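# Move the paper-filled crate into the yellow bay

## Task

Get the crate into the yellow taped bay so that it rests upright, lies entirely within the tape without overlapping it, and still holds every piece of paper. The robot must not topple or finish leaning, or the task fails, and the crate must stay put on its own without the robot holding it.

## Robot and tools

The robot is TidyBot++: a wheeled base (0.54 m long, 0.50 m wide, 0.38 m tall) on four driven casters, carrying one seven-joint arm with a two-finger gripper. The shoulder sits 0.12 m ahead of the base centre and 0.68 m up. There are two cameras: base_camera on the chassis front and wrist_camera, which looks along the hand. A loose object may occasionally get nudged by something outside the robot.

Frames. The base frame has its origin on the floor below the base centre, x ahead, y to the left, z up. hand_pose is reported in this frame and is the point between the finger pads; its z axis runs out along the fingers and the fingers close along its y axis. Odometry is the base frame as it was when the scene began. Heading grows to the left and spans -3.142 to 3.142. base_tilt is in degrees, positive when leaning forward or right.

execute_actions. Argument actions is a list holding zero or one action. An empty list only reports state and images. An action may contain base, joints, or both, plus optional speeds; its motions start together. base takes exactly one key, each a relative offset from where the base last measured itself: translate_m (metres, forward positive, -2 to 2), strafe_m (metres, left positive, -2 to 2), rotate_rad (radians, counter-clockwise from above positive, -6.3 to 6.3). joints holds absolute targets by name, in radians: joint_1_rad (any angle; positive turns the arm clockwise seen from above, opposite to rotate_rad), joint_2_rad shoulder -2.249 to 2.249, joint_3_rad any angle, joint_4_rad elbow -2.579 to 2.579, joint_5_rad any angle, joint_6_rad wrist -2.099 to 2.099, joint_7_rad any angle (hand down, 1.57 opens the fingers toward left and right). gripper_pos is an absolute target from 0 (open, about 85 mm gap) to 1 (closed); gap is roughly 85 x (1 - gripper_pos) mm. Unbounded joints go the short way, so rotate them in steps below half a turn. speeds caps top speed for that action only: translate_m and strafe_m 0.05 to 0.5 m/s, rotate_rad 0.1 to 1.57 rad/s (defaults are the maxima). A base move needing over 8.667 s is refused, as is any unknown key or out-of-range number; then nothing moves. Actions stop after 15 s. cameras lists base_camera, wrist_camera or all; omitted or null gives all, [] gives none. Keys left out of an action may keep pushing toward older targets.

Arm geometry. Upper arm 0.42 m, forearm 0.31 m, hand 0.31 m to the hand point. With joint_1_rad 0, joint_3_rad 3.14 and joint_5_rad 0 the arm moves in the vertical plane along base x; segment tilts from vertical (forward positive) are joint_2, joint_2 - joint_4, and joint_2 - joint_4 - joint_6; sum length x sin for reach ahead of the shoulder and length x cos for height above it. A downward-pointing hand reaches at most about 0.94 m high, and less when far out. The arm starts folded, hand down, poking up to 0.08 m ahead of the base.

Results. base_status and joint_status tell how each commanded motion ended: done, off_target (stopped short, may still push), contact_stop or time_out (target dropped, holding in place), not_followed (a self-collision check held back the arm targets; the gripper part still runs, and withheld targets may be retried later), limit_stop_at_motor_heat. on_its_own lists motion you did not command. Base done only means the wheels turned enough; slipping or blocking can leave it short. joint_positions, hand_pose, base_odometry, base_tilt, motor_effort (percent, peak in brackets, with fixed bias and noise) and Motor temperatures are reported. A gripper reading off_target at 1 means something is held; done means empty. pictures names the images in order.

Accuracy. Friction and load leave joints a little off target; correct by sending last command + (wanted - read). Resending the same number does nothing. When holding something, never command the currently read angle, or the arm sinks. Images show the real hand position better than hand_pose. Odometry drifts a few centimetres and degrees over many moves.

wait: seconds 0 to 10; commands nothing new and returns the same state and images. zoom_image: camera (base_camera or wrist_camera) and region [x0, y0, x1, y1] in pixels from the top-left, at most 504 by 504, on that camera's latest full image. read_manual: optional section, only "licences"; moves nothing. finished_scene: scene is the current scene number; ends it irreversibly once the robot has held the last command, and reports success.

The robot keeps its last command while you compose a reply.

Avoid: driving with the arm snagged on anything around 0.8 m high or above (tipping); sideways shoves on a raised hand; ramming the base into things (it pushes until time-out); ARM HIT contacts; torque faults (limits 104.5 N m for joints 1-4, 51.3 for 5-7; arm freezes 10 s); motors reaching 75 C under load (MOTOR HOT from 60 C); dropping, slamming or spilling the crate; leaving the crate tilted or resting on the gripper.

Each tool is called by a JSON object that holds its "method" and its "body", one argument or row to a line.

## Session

{"method": "execute_actions", "body": {
  "actions": [
    {"joints":{"joint_2_rad":0.1,"joint_4_rad":-1.7,"joint_6_rad":-1.34,"gripper_pos":1}}
  ]
}}

Scene clock: 2.07 s.
Motor temperatures (°C, as the motors report them): [28 27 25 25 33 39 32]
base_odometry: x=+0.000 y=+0.000 heading=+0.000 (m, m, rad; odometry frame)
base_tilt: forward=-0.2 right=-0.6 (deg)
base_status: not commanded
joint_positions: joint_1_rad=-0.001 joint_2_rad=+0.085 joint_3_rad=+3.096 joint_4_rad=-1.712 joint_5_rad=-0.017 joint_6_rad=-1.297 joint_7_rad=+1.560 gripper_pos=+0.999
joint_status: all done
motor_effort: joint_1_rad=+0(0) joint_2_rad=-20(21) joint_3_rad=+0(1) joint_4_rad=+17(17) joint_5_rad=+0(0) joint_6_rad=+1(1) joint_7_rad=+1(1) (%)
hand_pose: x=+0.4748 y=+0.0229 z=+0.7199 quat_wxyz=(-0.011, +1.000, +0.016, +0.024) (m; base frame)
pictures: base_camera, wrist_camera
Images, in order (width x height): base_camera 644x364, wrist_camera 644x476.

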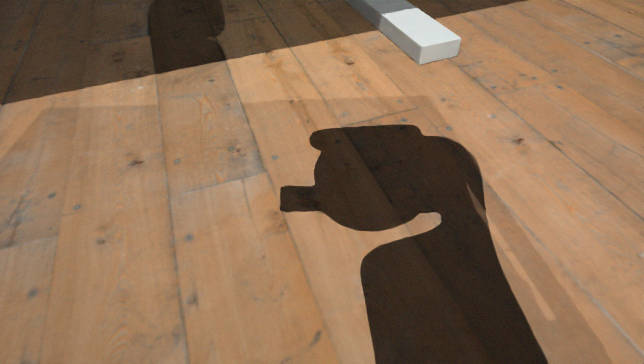

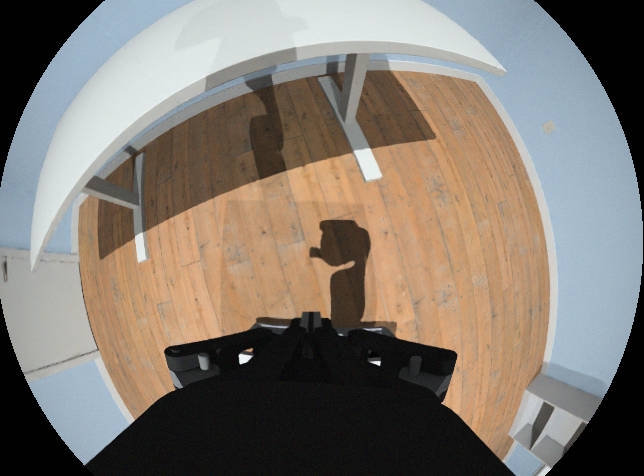

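{"method": "execute_actions", "body": {
  "actions": [
    {"base":{"rotate_rad":-2.8},"joints":{"joint_6_rad":-1.0}}
  ]
}}

Scene clock: 6.23 s.
Motor temperatures (°C, as the motors report them): [28 27 25 25 33 39 32]
base_odometry: x=+0.000 y=+0.000 heading=-2.800 (m, m, rad; odometry frame)
base_tilt: forward=-0.3 right=-0.6 (deg)
base_status: done
joint_positions: joint_1_rad=+0.001 joint_2_rad=+0.094 joint_3_rad=+3.096 joint_4_rad=-1.702 joint_5_rad=-0.017 joint_6_rad=-1.015 joint_7_rad=+1.560 gripper_pos=+0.999
joint_status: all done
motor_effort: joint_1_rad=+0(2) joint_2_rad=-23(25) joint_3_rad=+0(3) joint_4_rad=+18(18) joint_5_rad=+0(1) joint_6_rad=+4(3) joint_7_rad=+1(1) (%)
hand_pose: x=+0.5648 y=+0.0254 z=+0.7363 quat_wxyz=(-0.014, +0.986, +0.013, +0.164) (m; base frame)
pictures: base_camera, wrist_camera
Images, in order (width x height): base_camera 644x364, wrist_camera 644x476.

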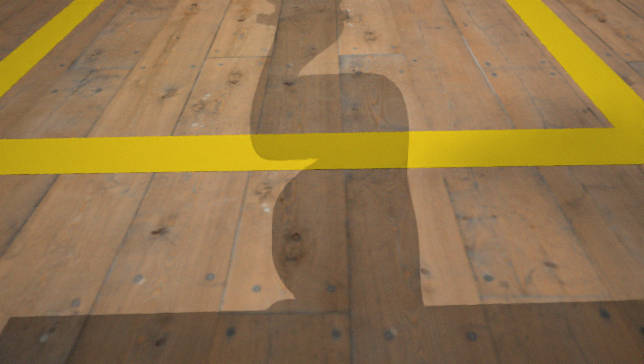

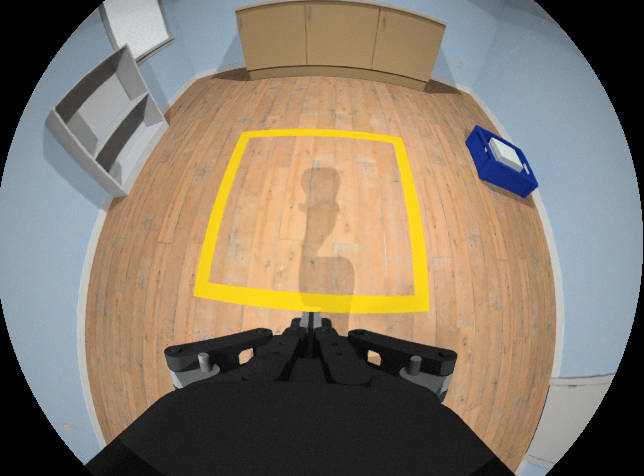

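{"method": "execute_actions", "body": {
  "actions": [
    {"base":{"translate_m":1.3},"joints":{"joint_6_rad":-1.36}}
  ]
}}

{"method": "execute_actions", "body": {
  "actions": [
    {"base":{"rotate_rad":-1.55}}
  ]
}}

Scene clock: 11.67 s.
Motor temperatures (°C, as the motors report them): [28 27 25 25 33 39 32]
base_odometry: x=-1.225 y=-0.435 heading=-2.801 (m, m, rad; odometry frame)
base_tilt: forward=-0.2 right=-0.6 (deg)
base_status: done
joint_positions: joint_1_rad=+0.001 joint_2_rad=+0.096 joint_3_rad=+3.096 joint_4_rad=-1.704 joint_5_rad=-0.017 joint_6_rad=-1.348 joint_7_rad=+1.560 gripper_pos=+0.999
joint_status: all done
motor_effort: joint_1_rad=+0(1) joint_2_rad=-20(23) joint_3_rad=-1(0) joint_4_rad=+16(19) joint_5_rad=+1(0) joint_6_rad=+0(3) joint_7_rad=+1(1) (%)
hand_pose: x=+0.4622 y=+0.0216 z=+0.7182 quat_wxyz=(-0.010, +1.000, +0.015, -0.003) (m; base frame)
pictures: base_camera, wrist_camera
Images, in order (width x height): base_camera 644x364, wrist_camera 644x476.

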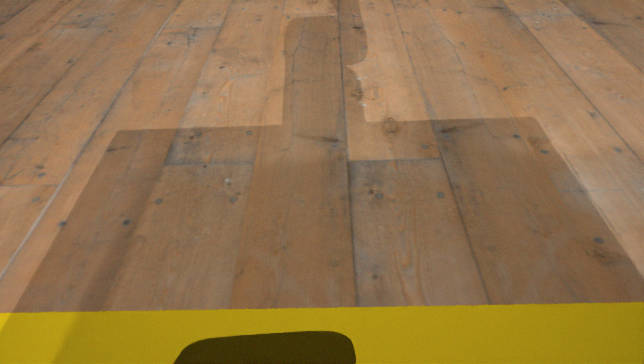

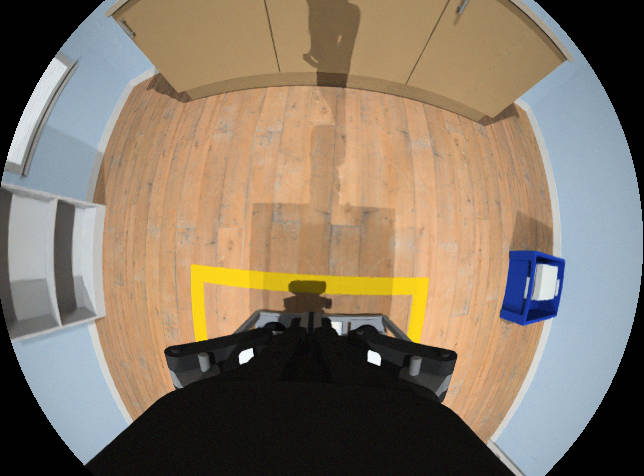

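Scene clock: 14.00 s.
Motor temperatures (°C, as the motors report them): [28 27 25 25 33 39 32]
base_odometry: x=-1.225 y=-0.435 heading=+1.933 (m, m, rad; odometry frame)
base_tilt: forward=-0.2 right=-0.6 (deg)
base_status: done
joint_positions: joint_1_rad=+0.004 joint_2_rad=+0.096 joint_3_rad=+3.097 joint_4_rad=-1.704 joint_5_rad=-0.017 joint_6_rad=-1.348 joint_7_rad=+1.560 gripper_pos=+0.999
joint_status: not commanded
motor_effort: joint_1_rad=+0(2) joint_2_rad=-21(23) joint_3_rad=+0(2) joint_4_rad=+17(17) joint_5_rad=+0(1) joint_6_rad=+0(1) joint_7_rad=+1(1) (%)
hand_pose: x=+0.4623 y=+0.0203 z=+0.7182 quat_wxyz=(-0.010, +1.000, +0.013, -0.003) (m; base frame)
pictures: base_camera, wrist_camera
Images, in order (width x height): base_camera 644x364, wrist_camera 644x476.

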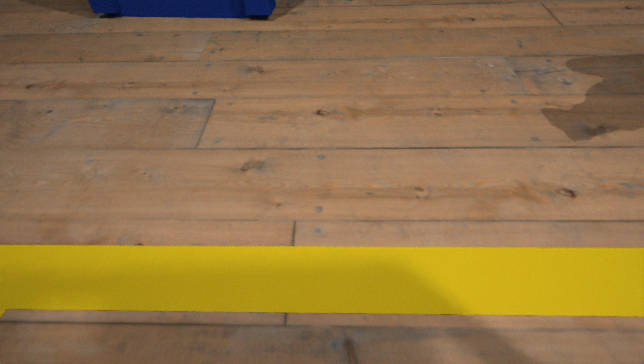

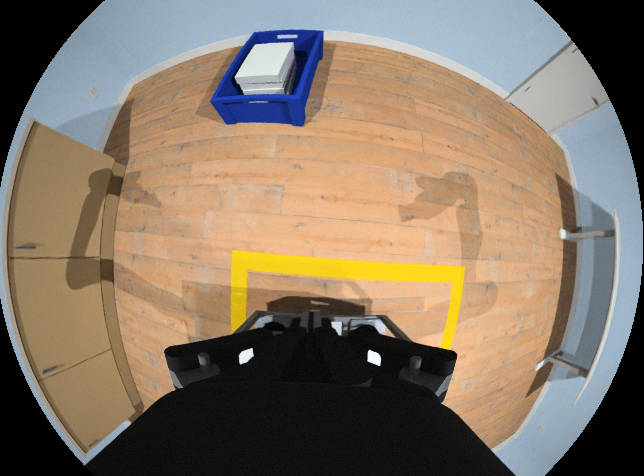

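{"method": "execute_actions", "body": {
  "actions": [
    {"base":{"strafe_m":-0.12},"joints":{"joint_2_rad":1.15,"joint_4_rad":-1.42,"joint_6_rad":-0.53}}
  ],
  "cameras": []
}}

{"method": "execute_actions", "body": {
  "actions": [
    {"base":{"rotate_rad":0.33}}
  ],
  "cameras": []
}}

{"method": "execute_actions", "body": {
  "actions": [
    {"base":{"translate_m":0.47}}
  ]
}}

Scene clock: 19.63 s.
Motor temperatures (°C, as the motors report them): [28 27 25 25 33 39 32]
base_odometry: x=-1.113 y=-0.392 heading=+1.932 (m, m, rad; odometry frame)
base_tilt: forward=-0.2 right=-0.6 (deg)
base_status: done
joint_positions: joint_1_rad=+0.004 joint_2_rad=+1.142 joint_3_rad=+3.097 joint_4_rad=-1.435 joint_5_rad=-0.017 joint_6_rad=-0.571 joint_7_rad=+1.560 gripper_pos=+0.999
joint_status: all done
motor_effort: joint_1_rad=+0(2) joint_2_rad=-45(46) joint_3_rad=-2(4) joint_4_rad=+9(17) joint_5_rad=+0(1) joint_6_rad=+0(1) joint_7_rad=+1(1) (%)
hand_pose: x=+0.6678 y=+0.0285 z=+0.2810 quat_wxyz=(-0.025, +1.000, -0.005, -0.003) (m; base frame)
pictures: none
No camera images: the call's "cameras" was empty. Leave "cameras" out to get every camera's image.

Scene clock: 21.20 s.
Motor temperatures (°C, as the motors report them): [28 27 25 25 33 39 32]
base_odometry: x=-1.113 y=-0.392 heading=+2.262 (m, m, rad; odometry frame)
base_tilt: forward=-0.2 right=-0.6 (deg)
base_status: done
joint_positions: joint_1_rad=+0.000 joint_2_rad=+1.142 joint_3_rad=+3.089 joint_4_rad=-1.431 joint_5_rad=-0.017 joint_6_rad=-0.571 joint_7_rad=+1.560 gripper_pos=+0.999
joint_status: not commanded
motor_effort: joint_1_rad=+0(7) joint_2_rad=-44(46) joint_3_rad=-3(5) joint_4_rad=+9(10) joint_5_rad=+0(0) joint_6_rad=+0(0) joint_7_rad=+1(1) (%)
hand_pose: x=+0.6696 y=+0.0352 z=+0.2819 quat_wxyz=(-0.028, +1.000, -0.002, -0.001) (m; base frame)
pictures: none
No camera images: the call's "cameras" was empty. Leave "cameras" out to get every camera's image.

Scene clock: 23.53 s.
Motor temperatures (°C, as the motors report them): [28 27 25 25 33 39 32]
base_odometry: x=-1.413 y=-0.030 heading=+2.262 (m, m, rad; odometry frame)
base_tilt: forward=-0.2 right=-0.6 (deg)
base_status: done
joint_positions: joint_1_rad=+0.000 joint_2_rad=+1.143 joint_3_rad=+3.089 joint_4_rad=-1.423 joint_5_rad=-0.017 joint_6_rad=-0.567 joint_7_rad=+1.560 gripper_pos=+0.999
joint_status: not commanded
motor_effort: joint_1_rad=+0(1) joint_2_rad=-45(47) joint_3_rad=-2(3) joint_4_rad=+9(11) joint_5_rad=+0(0) joint_6_rad=+0(1) joint_7_rad=+1(1) (%)
hand_pose: x=+0.6749 y=+0.0352 z=+0.2831 quat_wxyz=(-0.028, +1.000, -0.002, +0.004) (m; base frame)
pictures: base_camera, wrist_camera
Images, in order (width x height): base_camera 644x364, wrist_camera 644x476.

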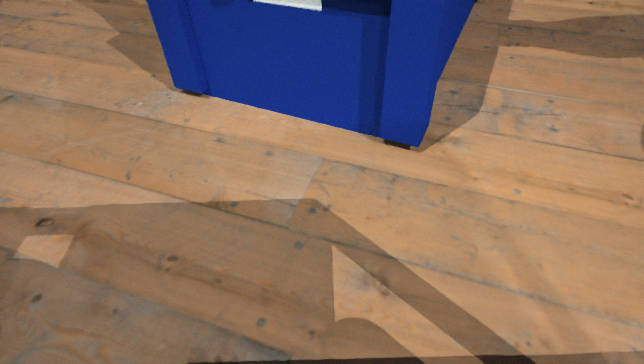

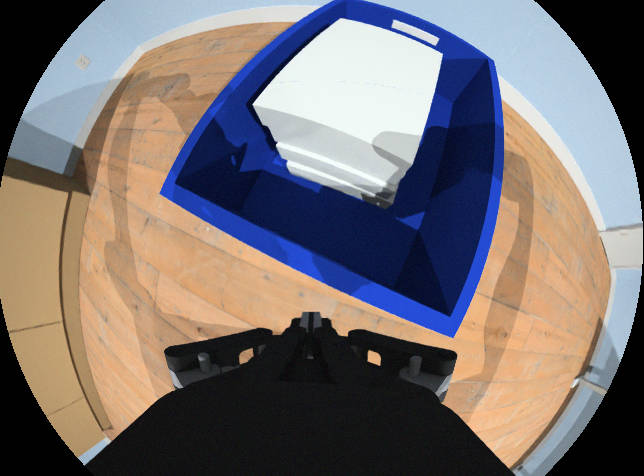

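{"method": "execute_actions", "body": {
  "actions": [
    {"base":{"translate_m":0.09},"joints":{"joint_7_rad":1.25}}
  ],
  "cameras": []
}}

{"method": "execute_actions", "body": {
  "actions": [
    {"joints":{"joint_2_rad":1.5,"joint_4_rad":-1.22,"joint_6_rad":-0.42}}
  ]
}}

{"method": "execute_actions", "body": {
  "actions": [
    {"base":{"translate_m":-0.15},"speeds":{"translate_m":0.07},"joints":{"joint_2_rad":1.62,"joint_4_rad":-1.36,"joint_6_rad":-0.58}}
  ]
}}

Scene clock: 27.50 s.
Motor temperatures (°C, as the motors report them): [28 27 25 25 33 39 32]
base_odometry: x=-1.471 y=+0.039 heading=+2.263 (m, m, rad; odometry frame)
base_tilt: forward=-0.2 right=-0.6 (deg)
base_status: done
joint_positions: joint_1_rad=+0.000 joint_2_rad=+1.143 joint_3_rad=+3.089 joint_4_rad=-1.420 joint_5_rad=-0.017 joint_6_rad=-0.567 joint_7_rad=+1.271 gripper_pos=+0.999
joint_status: all done
motor_effort: joint_1_rad=+0(2) joint_2_rad=-45(45) joint_3_rad=-2(2) joint_4_rad=+9(11) joint_5_rad=+0(0) joint_6_rad=+0(1) joint_7_rad=+1(1) (%)
hand_pose: x=+0.6768 y=+0.0352 z=+0.2836 quat_wxyz=(-0.029, +0.989, -0.146, +0.001) (m; base frame)
pictures: none
No camera images: the call's "cameras" was empty. Leave "cameras" out to get every camera's image.

Scene clock: 28.97 s.
Motor temperatures (°C, as the motors report them): [28 27 25 25 33 39 32]
base_odometry: x=-1.470 y=+0.039 heading=+2.263 (m, m, rad; odometry frame)
base_tilt: forward=-0.2 right=-0.6 (deg)
base_status: not commanded
joint_positions: joint_1_rad=+0.002 joint_2_rad=+1.491 joint_3_rad=+3.090 joint_4_rad=-1.230 joint_5_rad=-0.017 joint_6_rad=-0.456 joint_7_rad=+1.271 gripper_pos=+0.999
joint_status: all done
motor_effort: joint_1_rad=+0(5) joint_2_rad=-46(48) joint_3_rad=-3(6) joint_4_rad=+6(10) joint_5_rad=+0(0) joint_6_rad=-1(5) joint_7_rad=+1(2) (%)
hand_pose: x=+0.6555 y=+0.0336 z=+0.1188 quat_wxyz=(-0.026, +0.987, -0.155, -0.022) (m; base frame)
pictures: base_camera, wrist_camera
Images, in order (width x height): base_camera 644x364, wrist_camera 644x476.

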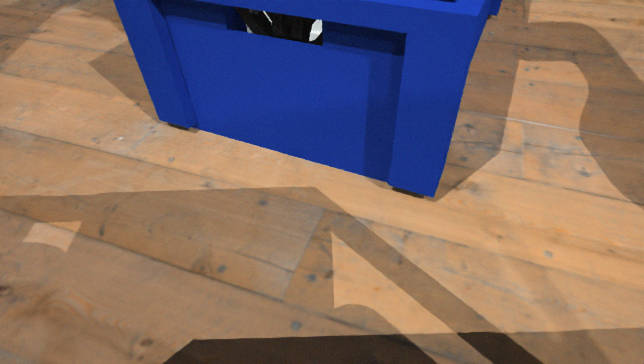

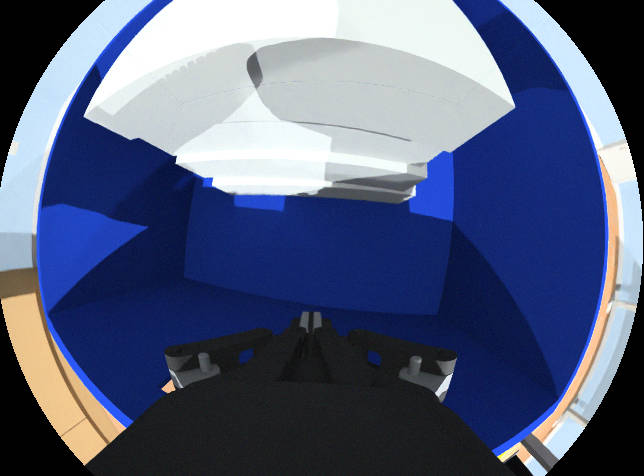

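Scene clock: 31.63 s.
Motor temperatures (°C, as the motors report them): [28 27 25 25 33 39 32]
base_odometry: x=-1.375 y=-0.076 heading=+2.263 (m, m, rad; odometry frame)
base_tilt: forward=-0.2 right=-0.6 (deg)
base_status: done
joint_positions: joint_1_rad=+0.043 joint_2_rad=+1.475 joint_3_rad=+3.122 joint_4_rad=-1.214 joint_5_rad=-0.017 joint_6_rad=-0.439 joint_7_rad=+1.271 gripper_pos=+0.999
joint_status: joint_2_rad off_target (ended at +1.475, target +1.620); joint_4_rad off_target (ended at -1.214, target -1.360); joint_6_rad off_target (ended at -0.439, target -0.580)
motor_effort: joint_1_rad=-7(11) joint_2_rad=-18(45) joint_3_rad=-7(10) joint_4_rad=-17(26) joint_5_rad=+0(0) joint_6_rad=-18(27) joint_7_rad=+2(3) (%)
hand_pose: x=+0.6801 y=-0.0087 z=+0.1287 quat_wxyz=(-0.014, +0.984, -0.177, +0.005) (m; base frame)
pictures: base_camera, wrist_camera
Images, in order (width x height): base_camera 644x364, wrist_camera 644x476.

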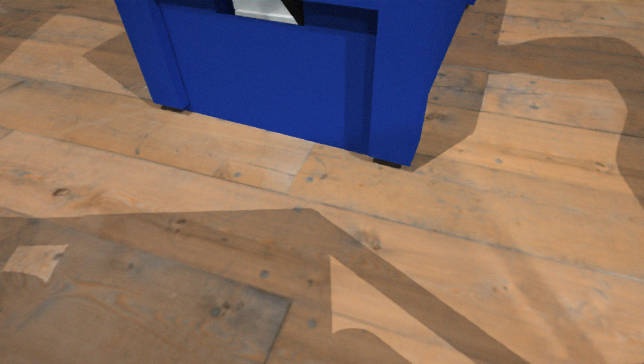

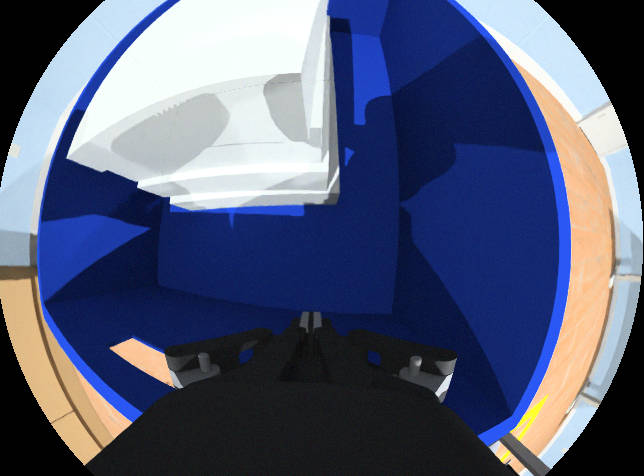

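{"method": "execute_actions", "body": {
  "actions": [
    {"base":{"translate_m":-1.2},"speeds":{"translate_m":0.18}}
  ]
}}

Scene clock: 40.00 s.
Motor temperatures (°C, as the motors report them): [28 27 25 26 33 39 32]
base_odometry: x=-0.609 y=-1.000 heading=+2.263 (m, m, rad; odometry frame)
base_tilt: forward=-0.2 right=-0.6 (deg)
base_status: done
joint_positions: joint_1_rad=+0.019 joint_2_rad=+1.471 joint_3_rad=+3.121 joint_4_rad=-1.225 joint_5_rad=-0.017 joint_6_rad=-0.438 joint_7_rad=+1.271 gripper_pos=+0.999
joint_status: not commanded
motor_effort: joint_1_rad=-3(11) joint_2_rad=-20(22) joint_3_rad=-2(9) joint_4_rad=-15(25) joint_5_rad=+1(3) joint_6_rad=-18(27) joint_7_rad=+2(3) (%)
hand_pose: x=+0.6757 y=+0.0055 z=+0.1294 quat_wxyz=(-0.014, +0.986, -0.166, +0.002) (m; base frame)
pictures: base_camera, wrist_camera
Images, in order (width x height): base_camera 644x364, wrist_camera 644x476.

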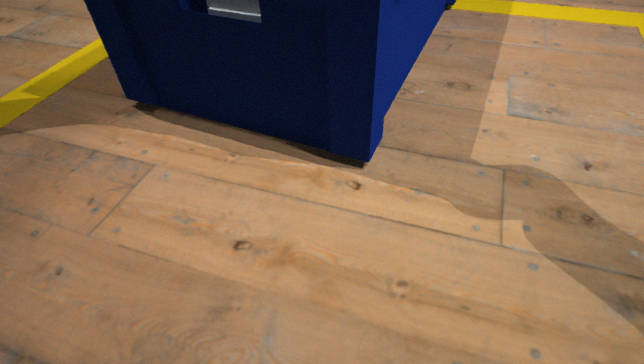

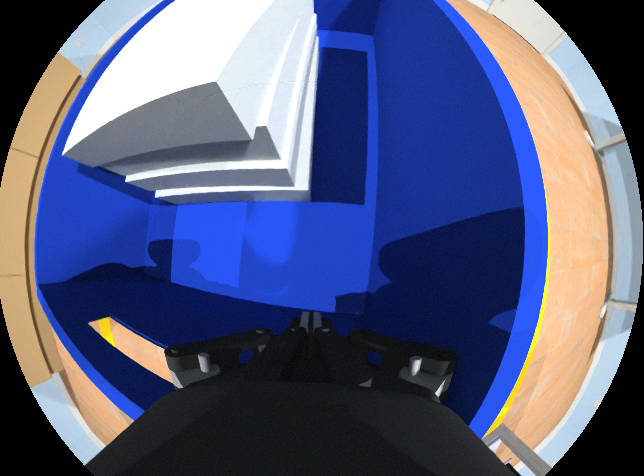

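{"method": "execute_actions", "body": {
  "actions": [
    {"base":{"translate_m":-0.25},"speeds":{"translate_m":0.15},"joints":{"joint_1_rad":0.15}}
  ]
}}

{"method": "execute_actions", "body": {
  "actions": [
    {"joints":{"joint_1_rad":0.05,"joint_2_rad":1.3,"joint_4_rad":-1.24,"joint_6_rad":-0.55}}
  ],
  "cameras": []
}}

{"method": "execute_actions", "body": {
  "actions": [
    {"joints":{"joint_2_rad":0.7,"joint_4_rad":-1.0,"joint_6_rad":-1.4}}
  ]
}}

Scene clock: 43.87 s.
Motor temperatures (°C, as the motors report them): [28 27 25 26 33 39 32]
base_odometry: x=-0.450 y=-1.192 heading=+2.263 (m, m, rad; odometry frame)
base_tilt: forward=-0.3 right=-0.6 (deg)
base_status: done
joint_positions: joint_1_rad=+0.124 joint_2_rad=+1.473 joint_3_rad=+3.073 joint_4_rad=-1.223 joint_5_rad=-0.017 joint_6_rad=-0.433 joint_7_rad=+1.271 gripper_pos=+0.999
joint_status: all done
motor_effort: joint_1_rad=+3(6) joint_2_rad=-18(25) joint_3_rad=+2(5) joint_4_rad=-16(25) joint_5_rad=+0(3) joint_6_rad=-17(28) joint_7_rad=+0(2) (%)
hand_pose: x=+0.6781 y=-0.0247 z=+0.1303 quat_wxyz=(-0.038, +0.976, -0.215, +0.003) (m; base frame)
pictures: base_camera, wrist_camera
Images, in order (width x height): base_camera 644x364, wrist_camera 644x476.

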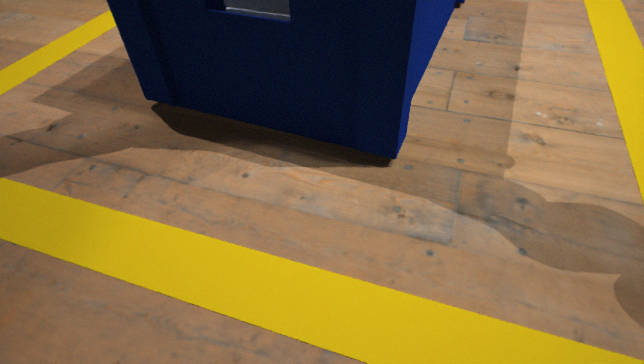

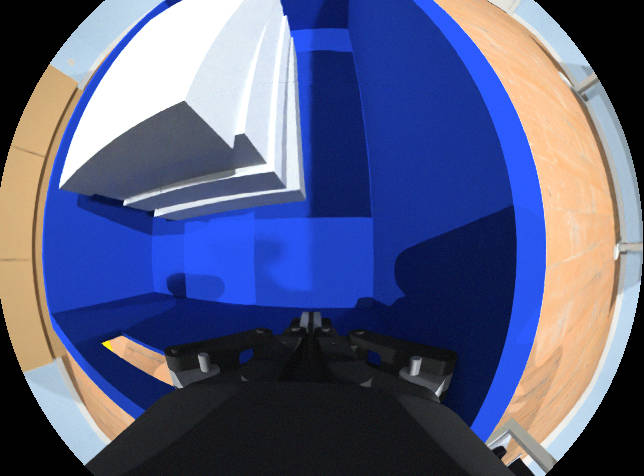

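Scene clock: 45.37 s.
Motor temperatures (°C, as the motors report them): [28 27 25 26 33 39 32]
base_odometry: x=-0.450 y=-1.192 heading=+2.263 (m, m, rad; odometry frame)
base_tilt: forward=-0.2 right=-0.6 (deg)
base_status: not commanded
joint_positions: joint_1_rad=+0.053 joint_2_rad=+1.302 joint_3_rad=+3.091 joint_4_rad=-1.245 joint_5_rad=-0.017 joint_6_rad=-0.515 joint_7_rad=+1.271 gripper_pos=+0.999
joint_status: all done
motor_effort: joint_1_rad=+0(3) joint_2_rad=-49(50) joint_3_rad=-2(4) joint_4_rad=+10(16) joint_5_rad=-1(1) joint_6_rad=+1(17) joint_7_rad=+1(0) (%)
hand_pose: x=+0.7260 y=+0.0026 z=+0.2242 quat_wxyz=(-0.034, +0.983, -0.177, +0.036) (m; base frame)
pictures: none
No camera images: the call's "cameras" was empty. Leave "cameras" out to get every camera's image.

Scene clock: 47.20 s.
Motor temperatures (°C, as the motors report them): [28 27 25 26 33 39 32]
base_odometry: x=-0.450 y=-1.192 heading=+2.263 (m, m, rad; odometry frame)
base_tilt: forward=-0.2 right=-0.6 (deg)
base_status: not commanded
joint_positions: joint_1_rad=+0.053 joint_2_rad=+0.698 joint_3_rad=+3.091 joint_4_rad=-1.010 joint_5_rad=-0.017 joint_6_rad=-1.363 joint_7_rad=+1.271 gripper_pos=+0.999
joint_status: all done
motor_effort: joint_1_rad=+0(0) joint_2_rad=-43(53) joint_3_rad=-2(2) joint_4_rad=+17(17) joint_5_rad=+0(0) joint_6_rad=+1(0) joint_7_rad=+1(1) (%)
hand_pose: x=+0.7224 y=-0.0009 z=+0.6514 quat_wxyz=(-0.030, +0.986, -0.158, +0.032) (m; base frame)
pictures: base_camera, wrist_camera
Images, in order (width x height): base_camera 644x364, wrist_camera 644x476.

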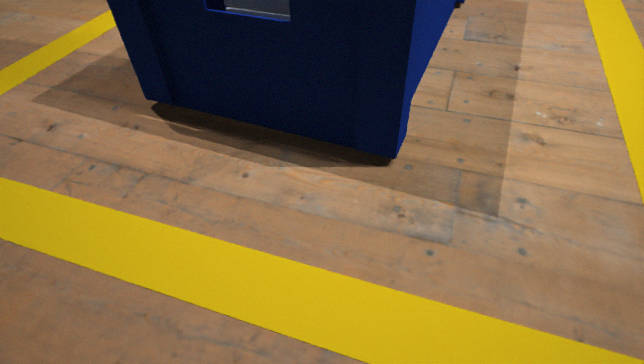

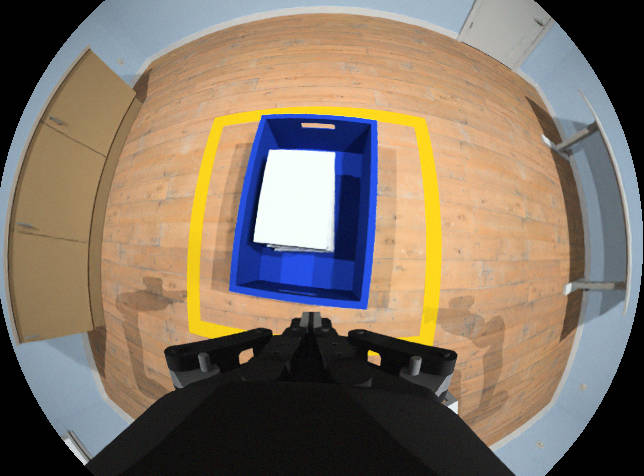

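{"method": "finished_scene", "body": {
  "scene": 2
}}

The scene is finished: the task was done.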